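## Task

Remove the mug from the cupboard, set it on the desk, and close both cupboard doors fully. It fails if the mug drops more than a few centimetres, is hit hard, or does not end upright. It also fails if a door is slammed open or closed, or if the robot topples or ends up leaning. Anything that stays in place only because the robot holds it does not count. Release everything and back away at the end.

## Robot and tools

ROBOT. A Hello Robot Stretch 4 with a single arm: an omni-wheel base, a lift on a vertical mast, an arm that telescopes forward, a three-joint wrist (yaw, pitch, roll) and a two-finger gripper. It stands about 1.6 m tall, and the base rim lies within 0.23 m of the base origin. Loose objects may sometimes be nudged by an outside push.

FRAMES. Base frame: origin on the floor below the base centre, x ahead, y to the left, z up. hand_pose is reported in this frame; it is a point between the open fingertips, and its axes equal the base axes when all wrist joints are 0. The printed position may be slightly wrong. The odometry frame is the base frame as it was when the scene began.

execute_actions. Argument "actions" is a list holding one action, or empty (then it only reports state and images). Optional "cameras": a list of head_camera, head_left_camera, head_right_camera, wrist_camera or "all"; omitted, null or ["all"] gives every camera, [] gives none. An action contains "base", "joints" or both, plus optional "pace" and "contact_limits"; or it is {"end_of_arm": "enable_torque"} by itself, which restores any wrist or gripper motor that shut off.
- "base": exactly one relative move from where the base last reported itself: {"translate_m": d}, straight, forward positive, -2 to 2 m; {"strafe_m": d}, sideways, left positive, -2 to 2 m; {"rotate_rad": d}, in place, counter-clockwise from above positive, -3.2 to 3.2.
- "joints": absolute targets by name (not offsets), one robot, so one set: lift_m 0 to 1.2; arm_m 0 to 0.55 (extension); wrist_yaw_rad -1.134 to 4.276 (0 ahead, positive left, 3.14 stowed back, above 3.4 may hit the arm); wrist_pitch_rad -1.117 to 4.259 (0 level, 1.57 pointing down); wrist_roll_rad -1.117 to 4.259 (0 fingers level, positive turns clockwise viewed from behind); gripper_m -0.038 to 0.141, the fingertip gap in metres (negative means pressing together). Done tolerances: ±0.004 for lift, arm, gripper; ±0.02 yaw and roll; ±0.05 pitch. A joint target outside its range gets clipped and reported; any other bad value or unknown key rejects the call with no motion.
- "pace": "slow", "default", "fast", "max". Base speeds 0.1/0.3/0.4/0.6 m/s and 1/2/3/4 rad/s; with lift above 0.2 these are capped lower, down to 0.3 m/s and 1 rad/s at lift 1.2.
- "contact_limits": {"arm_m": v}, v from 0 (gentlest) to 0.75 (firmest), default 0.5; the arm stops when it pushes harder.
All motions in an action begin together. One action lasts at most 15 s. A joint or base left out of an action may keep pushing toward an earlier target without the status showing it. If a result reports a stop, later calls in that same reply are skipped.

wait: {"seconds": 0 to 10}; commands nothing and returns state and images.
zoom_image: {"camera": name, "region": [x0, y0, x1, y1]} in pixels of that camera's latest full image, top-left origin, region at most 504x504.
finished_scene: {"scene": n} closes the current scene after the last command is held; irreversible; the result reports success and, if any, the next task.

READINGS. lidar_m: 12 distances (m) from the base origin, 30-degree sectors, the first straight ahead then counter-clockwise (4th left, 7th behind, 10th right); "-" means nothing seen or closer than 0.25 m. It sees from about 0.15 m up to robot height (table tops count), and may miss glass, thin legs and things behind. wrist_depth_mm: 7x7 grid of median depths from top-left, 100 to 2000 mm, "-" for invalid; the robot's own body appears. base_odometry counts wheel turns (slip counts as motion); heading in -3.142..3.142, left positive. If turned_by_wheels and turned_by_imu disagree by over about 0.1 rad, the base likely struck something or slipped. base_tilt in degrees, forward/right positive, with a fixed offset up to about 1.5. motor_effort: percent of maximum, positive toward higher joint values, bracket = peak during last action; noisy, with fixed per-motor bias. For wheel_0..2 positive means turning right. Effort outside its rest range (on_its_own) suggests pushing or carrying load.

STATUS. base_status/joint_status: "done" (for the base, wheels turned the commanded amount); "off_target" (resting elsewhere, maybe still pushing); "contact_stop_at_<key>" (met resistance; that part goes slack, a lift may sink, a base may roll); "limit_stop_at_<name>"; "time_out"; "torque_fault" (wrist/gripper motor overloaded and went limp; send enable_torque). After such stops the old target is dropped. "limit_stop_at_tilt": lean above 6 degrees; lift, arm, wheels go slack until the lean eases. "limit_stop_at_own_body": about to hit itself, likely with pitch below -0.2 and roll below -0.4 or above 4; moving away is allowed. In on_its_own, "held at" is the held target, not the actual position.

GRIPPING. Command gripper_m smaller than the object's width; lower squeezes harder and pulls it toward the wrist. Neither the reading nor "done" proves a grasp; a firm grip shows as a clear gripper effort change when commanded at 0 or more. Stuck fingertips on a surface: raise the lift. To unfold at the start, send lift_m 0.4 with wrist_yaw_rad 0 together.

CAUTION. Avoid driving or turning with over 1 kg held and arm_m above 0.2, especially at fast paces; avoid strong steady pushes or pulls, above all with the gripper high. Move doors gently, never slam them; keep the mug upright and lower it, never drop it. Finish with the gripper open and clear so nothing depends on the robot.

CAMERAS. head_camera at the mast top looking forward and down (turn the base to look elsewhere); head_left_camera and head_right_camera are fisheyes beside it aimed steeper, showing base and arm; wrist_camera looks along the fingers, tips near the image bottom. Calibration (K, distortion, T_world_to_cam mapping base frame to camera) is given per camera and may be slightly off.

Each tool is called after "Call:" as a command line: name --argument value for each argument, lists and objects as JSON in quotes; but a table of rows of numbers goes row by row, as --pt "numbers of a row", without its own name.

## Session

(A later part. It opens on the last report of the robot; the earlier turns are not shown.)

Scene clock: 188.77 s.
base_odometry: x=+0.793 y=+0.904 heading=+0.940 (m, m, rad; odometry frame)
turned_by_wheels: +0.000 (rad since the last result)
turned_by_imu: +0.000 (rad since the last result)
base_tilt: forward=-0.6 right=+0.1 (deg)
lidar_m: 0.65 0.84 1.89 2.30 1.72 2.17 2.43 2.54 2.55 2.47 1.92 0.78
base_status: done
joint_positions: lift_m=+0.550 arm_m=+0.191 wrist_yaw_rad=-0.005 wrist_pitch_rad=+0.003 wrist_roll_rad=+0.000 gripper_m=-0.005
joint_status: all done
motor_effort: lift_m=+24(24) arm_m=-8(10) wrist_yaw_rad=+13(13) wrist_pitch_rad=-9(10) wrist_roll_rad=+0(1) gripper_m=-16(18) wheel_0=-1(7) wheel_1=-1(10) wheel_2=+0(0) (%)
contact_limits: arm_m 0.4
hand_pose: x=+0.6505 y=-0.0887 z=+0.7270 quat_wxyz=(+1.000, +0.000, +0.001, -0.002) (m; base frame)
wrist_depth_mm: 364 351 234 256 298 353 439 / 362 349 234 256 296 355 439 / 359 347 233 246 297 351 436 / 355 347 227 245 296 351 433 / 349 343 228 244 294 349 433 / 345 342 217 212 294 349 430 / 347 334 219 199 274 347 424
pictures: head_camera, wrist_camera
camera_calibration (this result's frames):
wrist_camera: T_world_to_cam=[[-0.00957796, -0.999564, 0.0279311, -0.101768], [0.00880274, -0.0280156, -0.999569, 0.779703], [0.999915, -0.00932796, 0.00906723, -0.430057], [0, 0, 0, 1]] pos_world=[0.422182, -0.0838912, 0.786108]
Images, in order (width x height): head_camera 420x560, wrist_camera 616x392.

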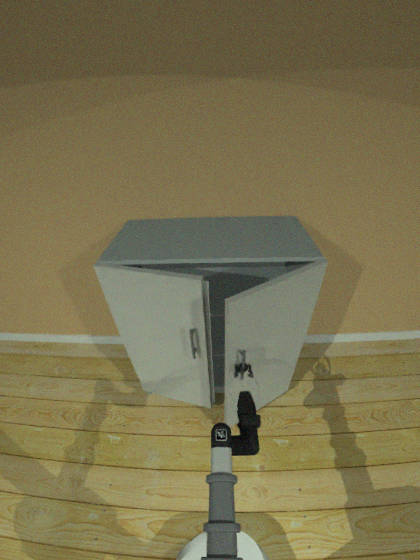

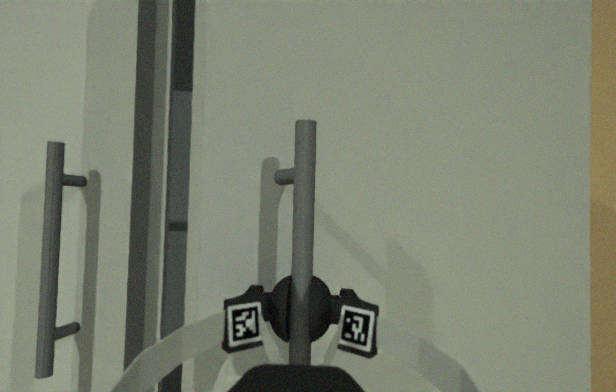

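Call:
execute_actions --actions '[{"joints":{"gripper_m":0.03},"pace":"slow"}]' --cameras '[]'

Call:
execute_actions --actions '[{"joints":{"arm_m":0.08}}]' --cameras '[]'

Call:
execute_actions --actions '[{"base":{"strafe_m":0.32},"joints":{"lift_m":0.17,"gripper_m":0.0}}]' --cameras '["head_camera","wrist_camera"]'

Scene clock: 190.57 s.
base_odometry: x=+0.793 y=+0.904 heading=+0.940 (m, m, rad; odometry frame)
turned_by_wheels: +0.000 (rad since the last result)
turned_by_imu: +0.000 (rad since the last result)
base_tilt: forward=-0.4 right=+0.1 (deg)
lidar_m: 0.63 0.83 1.91 2.29 1.71 2.19 2.41 2.55 2.56 2.47 1.91 0.76
base_status: not commanded
joint_positions: lift_m=+0.550 arm_m=+0.191 wrist_yaw_rad=-0.001 wrist_pitch_rad=+0.003 wrist_roll_rad=+0.000 gripper_m=+0.030
joint_status: all done
motor_effort: lift_m=+24(24) arm_m=-7(8) wrist_yaw_rad=+1(14) wrist_pitch_rad=-8(9) wrist_roll_rad=-1(0) gripper_m=-3(9) wheel_0=-1(1) wheel_1=-1(1) wheel_2=+0(0) (%)
hand_pose: x=+0.6506 y=-0.0876 z=+0.7271 quat_wxyz=(+1.000, +0.000, +0.001, +0.000) (m; base frame)
wrist_depth_mm: 370 351 240 263 303 355 433 / 366 349 239 262 301 355 430 / 362 349 239 253 301 353 430 / 364 347 239 251 300 351 424 / 359 347 235 251 298 353 421 / 355 343 198 220 298 349 421 / 349 336 226 164 191 347 421
pictures: none
No camera images: the call's "cameras" was empty. Leave "cameras" out to get every camera's image.

Scene clock: 191.90 s.
base_odometry: x=+0.793 y=+0.904 heading=+0.940 (m, m, rad; odometry frame)
turned_by_wheels: +0.000 (rad since the last result)
turned_by_imu: +0.000 (rad since the last result)
base_tilt: forward=-0.5 right=+0.1 (deg)
lidar_m: 0.65 0.81 1.93 2.30 1.73 2.15 2.42 2.54 2.55 2.45 1.90 0.76
base_status: not commanded
joint_positions: lift_m=+0.550 arm_m=+0.081 wrist_yaw_rad=+0.000 wrist_pitch_rad=+0.003 wrist_roll_rad=+0.000 gripper_m=+0.030
joint_status: all done
motor_effort: lift_m=+24(24) arm_m=-7(6) wrist_yaw_rad=+0(0) wrist_pitch_rad=-6(9) wrist_roll_rad=+0(1) gripper_m=-5(4) wheel_0=-1(1) wheel_1=-1(1) wheel_2=+0(0) (%)
hand_pose: x=+0.5406 y=-0.0874 z=+0.7271 quat_wxyz=(+1.000, +0.000, +0.001, +0.000) (m; base frame)
wrist_depth_mm: 500 469 455 373 430 504 1042 / 500 466 452 370 427 504 1042 / 496 466 455 373 427 504 1025 / 488 459 455 364 424 500 1025 / 488 459 459 357 427 500 1025 / 484 452 198 349 424 496 1025 / 480 452 343 164 191 492 1008
pictures: none
No camera images: the call's "cameras" was empty. Leave "cameras" out to get every camera's image.

Scene clock: 194.47 s.
base_odometry: x=+0.535 y=+1.093 heading=+0.940 (m, m, rad; odometry frame)
turned_by_wheels: +0.000 (rad since the last result)
turned_by_imu: +0.000 (rad since the last result)
base_tilt: forward=-0.4 right=-0.1 (deg)
lidar_m: 0.78 1.38 1.90 1.96 1.40 1.74 2.41 2.54 2.91 2.79 1.90 0.71
base_status: done
joint_positions: lift_m=+0.170 arm_m=+0.081 wrist_yaw_rad=+0.000 wrist_pitch_rad=+0.003 wrist_roll_rad=+0.000 gripper_m=+0.000
joint_status: all done
motor_effort: lift_m=+15(22) arm_m=-7(7) wrist_yaw_rad=+0(0) wrist_pitch_rad=-7(7) wrist_roll_rad=-1(0) gripper_m=-8(7) wheel_0=-1(11) wheel_1=+0(8) wheel_2=+1(1) (%)
hand_pose: x=+0.5406 y=-0.0874 z=+0.3478 quat_wxyz=(+1.000, +0.000, +0.001, +0.000) (m; base frame)
wrist_depth_mm: 1025 564 535 500 477 647 640 / 1025 559 525 500 477 904 891 / 1025 559 521 492 466 1008 960 / 1025 549 521 496 466 615 609 / 1008 549 517 492 466 1008 946 / 991 544 512 204 459 991 931 / 991 544 504 183 173 691 691
pictures: head_camera, wrist_camera
camera_calibration (this result's frames):
wrist_camera: T_world_to_cam=[[-0.0049264, -0.999598, 0.027929, -0.093402], [0.00934418, -0.0279741, -0.999565, 0.401406], [0.999944, -0.00466329, 0.00947823, -0.316496], [0, 0, 0, 1]] pos_world=[0.312267, -0.0836113, 0.40684]
Images, in order (width x height): head_camera 420x560, wrist_camera 616x392.

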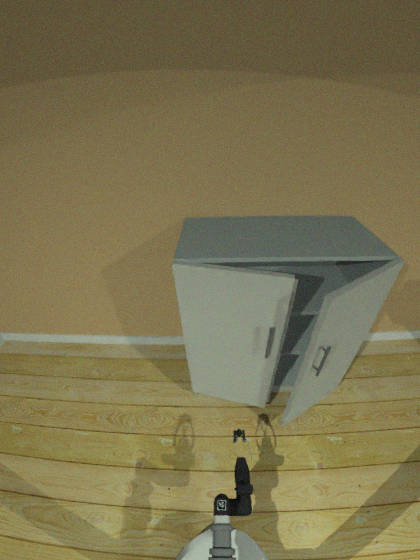

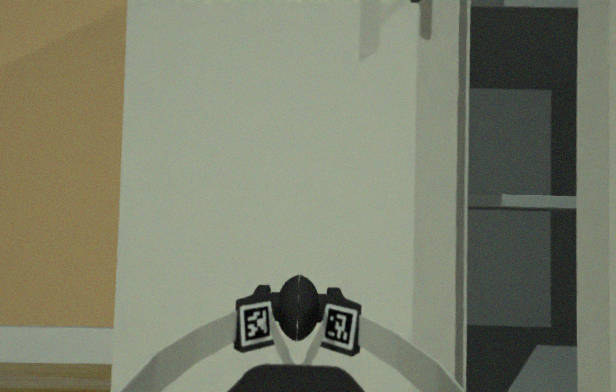

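Call:
execute_actions --actions '[{"joints":{"arm_m":0.31}}]' --cameras '[]'

Call:
execute_actions --actions '[{"joints":{"arm_m":0.43},"pace":"slow","contact_limits":{"arm_m":0.15}}]' --cameras '["head_camera","wrist_camera"]'

Scene clock: 196.33 s.
base_odometry: x=+0.535 y=+1.093 heading=+0.940 (m, m, rad; odometry frame)
turned_by_wheels: +0.000 (rad since the last result)
turned_by_imu: +0.000 (rad since the last result)
base_tilt: forward=-0.5 right=-0.1 (deg)
lidar_m: 0.78 1.40 1.92 1.95 1.43 1.73 2.41 2.52 2.92 2.79 1.90 0.75
base_status: not commanded
joint_positions: lift_m=+0.170 arm_m=+0.309 wrist_yaw_rad=+0.000 wrist_pitch_rad=+0.002 wrist_roll_rad=+0.000 gripper_m=+0.000
joint_status: all done
motor_effort: lift_m=+15(15) arm_m=+7(6) wrist_yaw_rad=-1(0) wrist_pitch_rad=-7(7) wrist_roll_rad=-1(1) gripper_m=-5(6) wheel_0=-1(1) wheel_1=+0(0) wheel_2=+1(1) (%)
hand_pose: x=+0.7682 y=-0.0874 z=+0.3479 quat_wxyz=(+1.000, +0.000, +0.001, +0.000) (m; base frame)
wrist_depth_mm: 324 304 287 271 256 244 235 / 324 303 286 270 255 243 233 / 320 300 283 268 254 241 232 / 319 298 282 267 252 241 231 / 315 297 281 265 252 238 229 / 315 296 277 205 248 238 228 / 312 293 273 183 173 235 227
pictures: none
No camera images: the call's "cameras" was empty. Leave "cameras" out to get every camera's image.

Scene clock: 198.33 s.
base_odometry: x=+0.535 y=+1.092 heading=+0.940 (m, m, rad; odometry frame)
turned_by_wheels: +0.000 (rad since the last result)
turned_by_imu: +0.000 (rad since the last result)
base_tilt: forward=-0.5 right=+0.1 (deg)
lidar_m: 0.86 1.38 1.92 1.97 1.42 1.77 2.40 2.52 2.91 2.79 1.90 0.73
base_status: not commanded
joint_positions: lift_m=+0.170 arm_m=+0.406 wrist_yaw_rad=-0.004 wrist_pitch_rad=+0.001 wrist_roll_rad=+0.000 gripper_m=+0.000
joint_status: arm_m contact_stop (moved +0.097 of +0.121)
on_its_own: arm_m is slack since a contact_stop (your +0.430 is given up)
motor_effort: lift_m=+15(15) arm_m=+0(16) wrist_yaw_rad=+13(29) wrist_pitch_rad=-3(7) wrist_roll_rad=-1(1) gripper_m=-3(5) wheel_0=+2(2) wheel_1=+3(3) wheel_2=-6(6) (%)
contact_limits: arm_m 0.15
hand_pose: x=+0.8650 y=-0.0887 z=+0.3482 quat_wxyz=(+1.000, +0.000, +0.001, -0.002) (m; base frame)
wrist_depth_mm: 238 239 238 240 241 241 241 / 237 238 238 238 239 240 239 / 236 236 236 238 237 239 239 / 234 236 236 236 236 237 237 / 234 235 235 236 236 236 237 / 233 234 217 207 235 236 236 / 231 231 231 174 177 234 235
pictures: head_camera, wrist_camera
camera_calibration (this result's frames):
wrist_camera: T_world_to_cam=[[-0.00943492, -0.999566, 0.027923, -0.089199], [0.0104718, -0.0280215, -0.999552, 0.397716], [0.999901, -0.00913829, 0.0107316, -0.641662], [0, 0, 0, 1]] pos_world=[0.636591, -0.0838794, 0.406915]
Images, in order (width x height): head_camera 420x560, wrist_camera 616x392.

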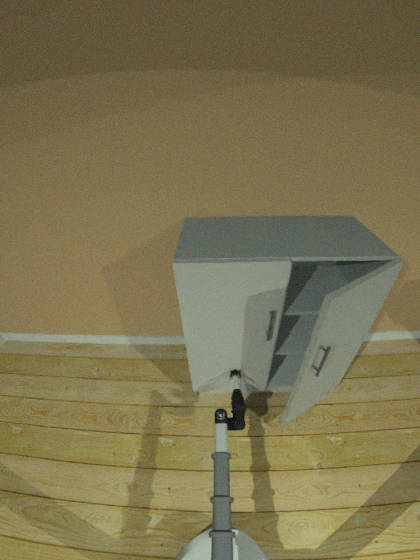

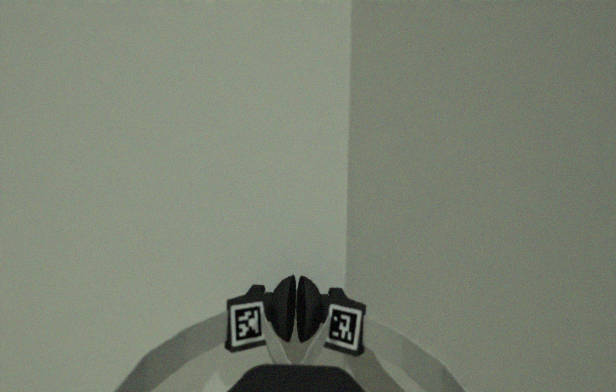

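Call:
execute_actions --actions '[{"joints":{"arm_m":0.02}}]' --cameras '[]'

Call:
execute_actions --actions '[{"base":{"strafe_m":-0.43},"joints":{"arm_m":0.02}}]' --cameras '["head_camera","wrist_camera"]'

Scene clock: 200.80 s.
base_odometry: x=+0.535 y=+1.093 heading=+0.940 (m, m, rad; odometry frame)
turned_by_wheels: +0.000 (rad since the last result)
turned_by_imu: +0.000 (rad since the last result)
base_tilt: forward=-0.4 right=+0.1 (deg)
lidar_m: 0.86 1.41 1.92 1.97 1.43 1.76 2.41 2.52 2.88 2.79 1.89 0.74
base_status: not commanded
joint_positions: lift_m=+0.170 arm_m=+0.021 wrist_yaw_rad=+0.000 wrist_pitch_rad=+0.002 wrist_roll_rad=+0.000 gripper_m=+0.000
joint_status: all done
motor_effort: lift_m=+15(15) arm_m=-7(7) wrist_yaw_rad=+0(12) wrist_pitch_rad=-8(7) wrist_roll_rad=-1(0) gripper_m=-4(4) wheel_0=+1(2) wheel_1=+3(3) wheel_2=-2(6) (%)
hand_pose: x=+0.4806 y=-0.0875 z=+0.3479 quat_wxyz=(+1.000, +0.000, +0.001, +0.000) (m; base frame)
wrist_depth_mm: 1098 1098 627 627 627 723 421 / 1078 1078 621 627 627 976 421 / 1098 1078 615 621 621 1060 415 / 1098 1098 615 621 621 1060 418 / 1060 1060 621 615 609 1060 413 / 1078 1060 609 205 609 1060 413 / 991 878 597 183 173 741 410
pictures: none
No camera images: the call's "cameras" was empty. Leave "cameras" out to get every camera's image.

Scene clock: 203.57 s.
base_odometry: x=+0.882 y=+0.839 heading=+0.941 (m, m, rad; odometry frame)
turned_by_wheels: +0.000 (rad since the last result)
turned_by_imu: -0.001 (rad since the last result)
base_tilt: forward=-0.5 right=+0.0 (deg)
lidar_m: 0.63 0.89 1.93 2.39 1.80 2.30 2.43 2.52 2.45 2.35 1.91 0.81
base_status: done
joint_positions: lift_m=+0.170 arm_m=+0.021 wrist_yaw_rad=+0.000 wrist_pitch_rad=+0.002 wrist_roll_rad=+0.000 gripper_m=+0.000
joint_status: all done
motor_effort: lift_m=+16(16) arm_m=-7(5) wrist_yaw_rad=+0(0) wrist_pitch_rad=-8(8) wrist_roll_rad=+0(1) gripper_m=-7(6) wheel_0=+2(9) wheel_1=+1(8) wheel_2=+1(2) (%)
hand_pose: x=+0.4806 y=-0.0874 z=+0.3478 quat_wxyz=(+1.000, +0.000, +0.001, +0.000) (m; base frame)
wrist_depth_mm: 615 585 439 500 574 1098 1118 / 615 621 439 496 569 1098 1098 / 609 615 436 496 564 1078 1078 / 609 609 436 492 569 1078 1098 / 603 609 433 492 554 1060 1078 / 609 407 413 205 564 1060 1078 / 603 399 418 183 173 1042 1060
pictures: head_camera, wrist_camera
camera_calibration (this result's frames):
wrist_camera: T_world_to_cam=[[-0.00504702, -0.999597, 0.0279289, -0.0936724], [0.00939964, -0.0279754, -0.999564, 0.401886], [0.999943, -0.0047823, 0.00953705, -0.256519], [0, 0, 0, 1]] pos_world=[0.252254, -0.0836185, 0.406774]
Images, in order (width x height): head_camera 420x560, wrist_camera 616x392.

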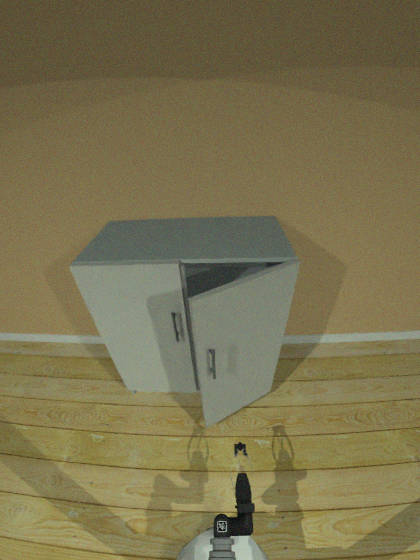

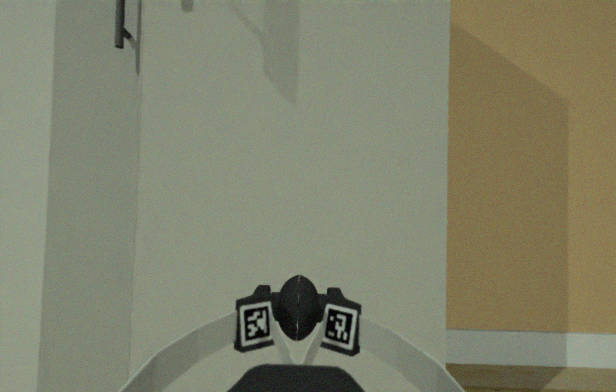

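Call:
execute_actions --actions '[{"joints":{"arm_m":0.25}}]' --cameras '[]'

Call:
execute_actions --actions '[{"joints":{"arm_m":0.37},"pace":"slow","contact_limits":{"arm_m":0.2}}]' --cameras '[]'

Call:
execute_actions --actions '[{"joints":{"arm_m":0.43},"pace":"slow","contact_limits":{"arm_m":0.15}}]' --cameras '["head_camera","wrist_camera"]'

Scene clock: 205.50 s.
base_odometry: x=+0.882 y=+0.839 heading=+0.941 (m, m, rad; odometry frame)
turned_by_wheels: +0.000 (rad since the last result)
turned_by_imu: +0.000 (rad since the last result)
base_tilt: forward=-0.5 right=+0.1 (deg)
lidar_m: 0.64 0.89 1.91 2.41 1.83 2.32 2.43 2.54 2.43 2.34 1.88 0.86
base_status: not commanded
joint_positions: lift_m=+0.170 arm_m=+0.249 wrist_yaw_rad=+0.000 wrist_pitch_rad=+0.002 wrist_roll_rad=+0.000 gripper_m=+0.000
joint_status: all done
motor_effort: lift_m=+16(16) arm_m=+7(8) wrist_yaw_rad=-1(1) wrist_pitch_rad=-7(6) wrist_roll_rad=+0(1) gripper_m=-6(2) wheel_0=+2(2) wheel_1=+0(0) wheel_2=+1(1) (%)
hand_pose: x=+0.7082 y=-0.0874 z=+0.3478 quat_wxyz=(+1.000, +0.000, +0.001, +0.000) (m; base frame)
wrist_depth_mm: 192 212 236 267 306 359 878 / 191 211 236 265 306 359 854 / 191 211 235 264 306 357 854 / 191 210 235 266 303 355 866 / 191 210 234 263 303 357 866 / 190 209 222 205 303 355 842 / 189 203 225 183 173 351 831
pictures: none
No camera images: the call's "cameras" was empty. Leave "cameras" out to get every camera's image.

Scene clock: 207.97 s.
base_odometry: x=+0.882 y=+0.839 heading=+0.941 (m, m, rad; odometry frame)
turned_by_wheels: +0.000 (rad since the last result)
turned_by_imu: +0.000 (rad since the last result)
base_tilt: forward=-0.5 right=+0.1 (deg)
lidar_m: 0.81 0.88 1.92 2.40 1.81 2.31 2.43 2.54 2.45 2.35 1.90 0.88
base_status: not commanded
joint_positions: lift_m=+0.170 arm_m=+0.369 wrist_yaw_rad=+0.000 wrist_pitch_rad=+0.002 wrist_roll_rad=+0.000 gripper_m=+0.000
joint_status: all done
motor_effort: lift_m=+16(16) arm_m=+7(9) wrist_yaw_rad=-1(6) wrist_pitch_rad=-7(7) wrist_roll_rad=-1(1) gripper_m=-5(7) wheel_0=+2(2) wheel_1=+1(0) wheel_2=+1(1) (%)
contact_limits: arm_m 0.2
hand_pose: x=+0.8282 y=-0.0874 z=+0.3479 quat_wxyz=(+1.000, +0.000, +0.001, +0.000) (m; base frame)
wrist_depth_mm: 222 229 236 244 251 260 267 / 221 228 235 242 251 259 266 / 220 227 234 240 250 258 266 / 219 225 232 240 249 256 266 / 219 225 231 239 247 255 263 / 216 224 228 204 246 254 262 / 216 220 228 183 173 253 260
pictures: none
No camera images: the call's "cameras" was empty. Leave "cameras" out to get every camera's image.

Scene clock: 209.27 s.
base_odometry: x=+0.882 y=+0.839 heading=+0.940 (m, m, rad; odometry frame)
turned_by_wheels: +0.000 (rad since the last result)
turned_by_imu: +0.000 (rad since the last result)
base_tilt: forward=-0.5 right=+0.1 (deg)
lidar_m: 0.85 0.90 1.92 2.39 1.79 2.32 2.42 2.53 2.46 2.35 1.90 0.89
base_status: not commanded
joint_positions: lift_m=+0.170 arm_m=+0.404 wrist_yaw_rad=-0.003 wrist_pitch_rad=+0.001 wrist_roll_rad=+0.000 gripper_m=+0.000
joint_status: arm_m contact_stop (moved +0.035 of +0.061)
on_its_own: arm_m is slack since a contact_stop (your +0.430 is given up)
motor_effort: lift_m=+16(16) arm_m=+0(17) wrist_yaw_rad=+10(28) wrist_pitch_rad=-4(6) wrist_roll_rad=+0(1) gripper_m=-3(7) wheel_0=+4(4) wheel_1=+2(2) wheel_2=-6(6) (%)
contact_limits: arm_m 0.15
hand_pose: x=+0.8629 y=-0.0884 z=+0.3481 quat_wxyz=(+1.000, +0.000, +0.001, -0.002) (m; base frame)
wrist_depth_mm: 238 239 239 240 240 239 241 / 236 238 237 237 239 239 240 / 236 236 236 238 237 238 238 / 235 236 236 236 236 237 238 / 235 235 234 236 236 236 236 / 233 233 217 204 234 235 235 / 231 231 232 174 177 234 234
pictures: head_camera, wrist_camera
camera_calibration (this result's frames):
wrist_camera: T_world_to_cam=[[-0.00851139, -0.999574, 0.0279232, -0.0897483], [0.010464, -0.0280117, -0.999553, 0.397674], [0.999909, -0.00821539, 0.010698, -0.639496], [0, 0, 0, 1]] pos_world=[0.634512, -0.0838242, 0.406843]
Images, in order (width x height): head_camera 420x560, wrist_camera 616x392.

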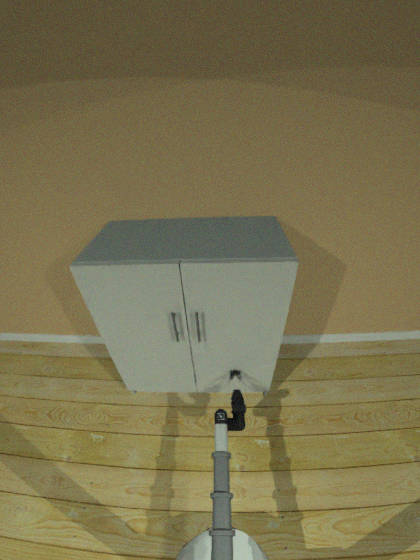

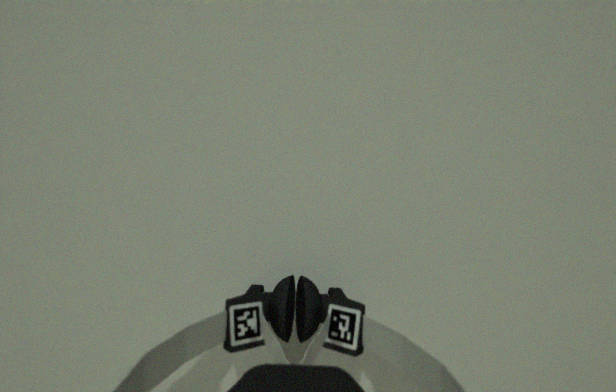

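Retract and verify across the seam.

Call:
execute_actions --actions '[{"base":{"strafe_m":0.22},"joints":{"arm_m":0.1}}]' --cameras '["head_camera","wrist_camera"]'

Scene clock: 211.37 s.
base_odometry: x=+0.704 y=+0.969 heading=+0.940 (m, m, rad; odometry frame)
turned_by_wheels: +0.000 (rad since the last result)
turned_by_imu: +0.000 (rad since the last result)
base_tilt: forward=-0.4 right=+0.1 (deg)
lidar_m: 0.84 0.91 1.92 2.18 1.63 2.05 2.42 2.55 2.67 2.57 1.90 0.90
base_status: done
joint_positions: lift_m=+0.170 arm_m=+0.101 wrist_yaw_rad=+0.000 wrist_pitch_rad=+0.002 wrist_roll_rad=+0.000 gripper_m=+0.000
joint_status: all done
motor_effort: lift_m=+16(16) arm_m=-7(8) wrist_yaw_rad=+0(10) wrist_pitch_rad=-8(7) wrist_roll_rad=-2(0) gripper_m=-2(5) wheel_0=-1(9) wheel_1=+0(9) wheel_2=+0(6) (%)
hand_pose: x=+0.5606 y=-0.0874 z=+0.3478 quat_wxyz=(+1.000, +0.000, +0.001, +0.000) (m; base frame)
wrist_depth_mm: 544 544 539 544 544 549 549 / 539 544 544 539 544 544 544 / 539 539 539 535 544 539 544 / 539 535 539 535 539 535 539 / 530 535 530 539 535 539 535 / 530 535 535 205 535 539 535 / 525 530 530 183 173 535 525
pictures: head_camera, wrist_camera
camera_calibration (this result's frames):
wrist_camera: T_world_to_cam=[[-0.00501476, -0.999597, 0.0279288, -0.0932773], [0.00941915, -0.0279752, -0.999564, 0.401128], [0.999943, -0.00474951, 0.00955564, -0.336538], [0, 0, 0, 1]] pos_world=[0.332273, -0.0836165, 0.406774]
Images, in order (width x height): head_camera 420x560, wrist_camera 616x392.

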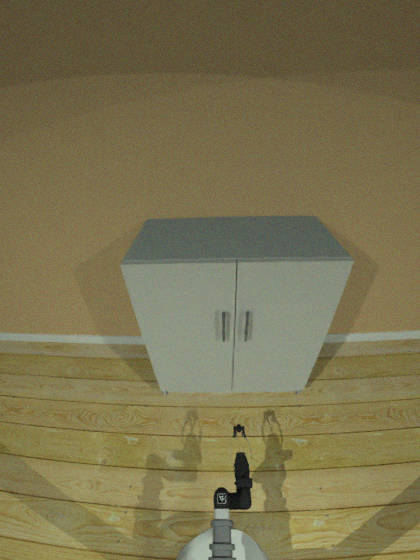

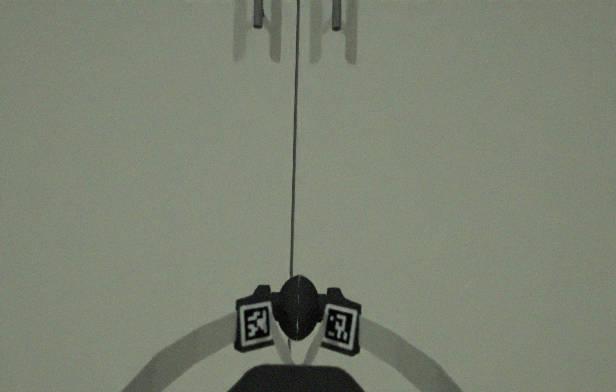

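Call:
execute_actions --actions '[{"base":{"rotate_rad":1.6},"pace":"fast"}]' --cameras '["head_camera","head_left_camera"]'

Scene clock: 213.17 s.
base_odometry: x=+0.704 y=+0.969 heading=+2.541 (m, m, rad; odometry frame)
turned_by_wheels: +1.600 (rad since the last result)
turned_by_imu: +1.606 (rad since the last result)
base_tilt: forward=-0.5 right=+0.1 (deg)
lidar_m: 2.17 1.61 2.11 2.42 2.52 2.66 2.58 1.83 0.90 0.83 0.92 1.95
base_status: done
joint_positions: lift_m=+0.170 arm_m=+0.101 wrist_yaw_rad=+0.000 wrist_pitch_rad=+0.002 wrist_roll_rad=+0.000 gripper_m=+0.000
joint_status: not commanded
motor_effort: lift_m=+16(16) arm_m=-7(7) wrist_yaw_rad=-1(3) wrist_pitch_rad=-7(7) wrist_roll_rad=-1(1) gripper_m=-5(5) wheel_0=+0(9) wheel_1=+2(5) wheel_2=+1(10) (%)
hand_pose: x=+0.5606 y=-0.0874 z=+0.3478 quat_wxyz=(+1.000, +0.000, +0.001, +0.000) (m; base frame)
wrist_depth_mm: 1336 1808 1808 1863 1921 1863 1808 / 1464 1863 1863 1863 1863 1808 1863 / 1863 1863 1863 1863 1863 1808 1756 / 1863 1808 1808 1863 1863 1756 1808 / 1808 1808 1921 1808 1756 1756 1808 / 1397 1537 1499 205 1618 1618 1661 / 976 931 878 183 174 1060 1060
pictures: head_camera, head_left_camera
Images, in order (width x height): head_camera 420x560, head_left_camera 420x672.

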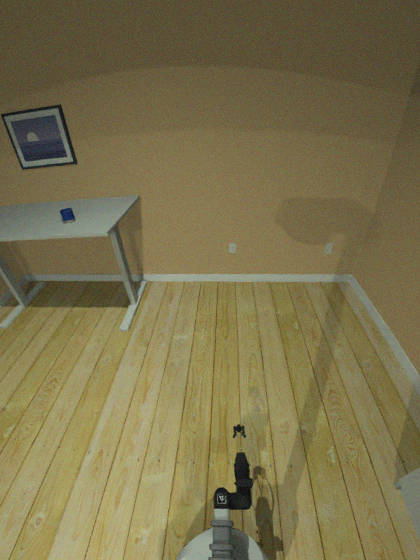

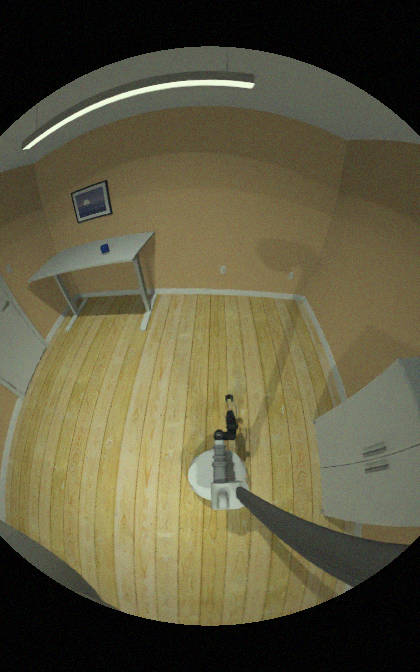

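Call:
zoom_image --camera "head_camera" --region '[20, 180, 140, 250]'

Region (20, 180, 140, 250) of head_camera's 420x560 image, scaled by 4.200, with more detail than that image has; it fills the top 294 rows of this view, and the rest is white.

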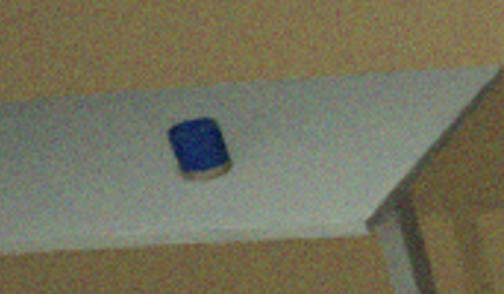

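Call:
finished_scene --scene 1

The scene is finished: the task was done.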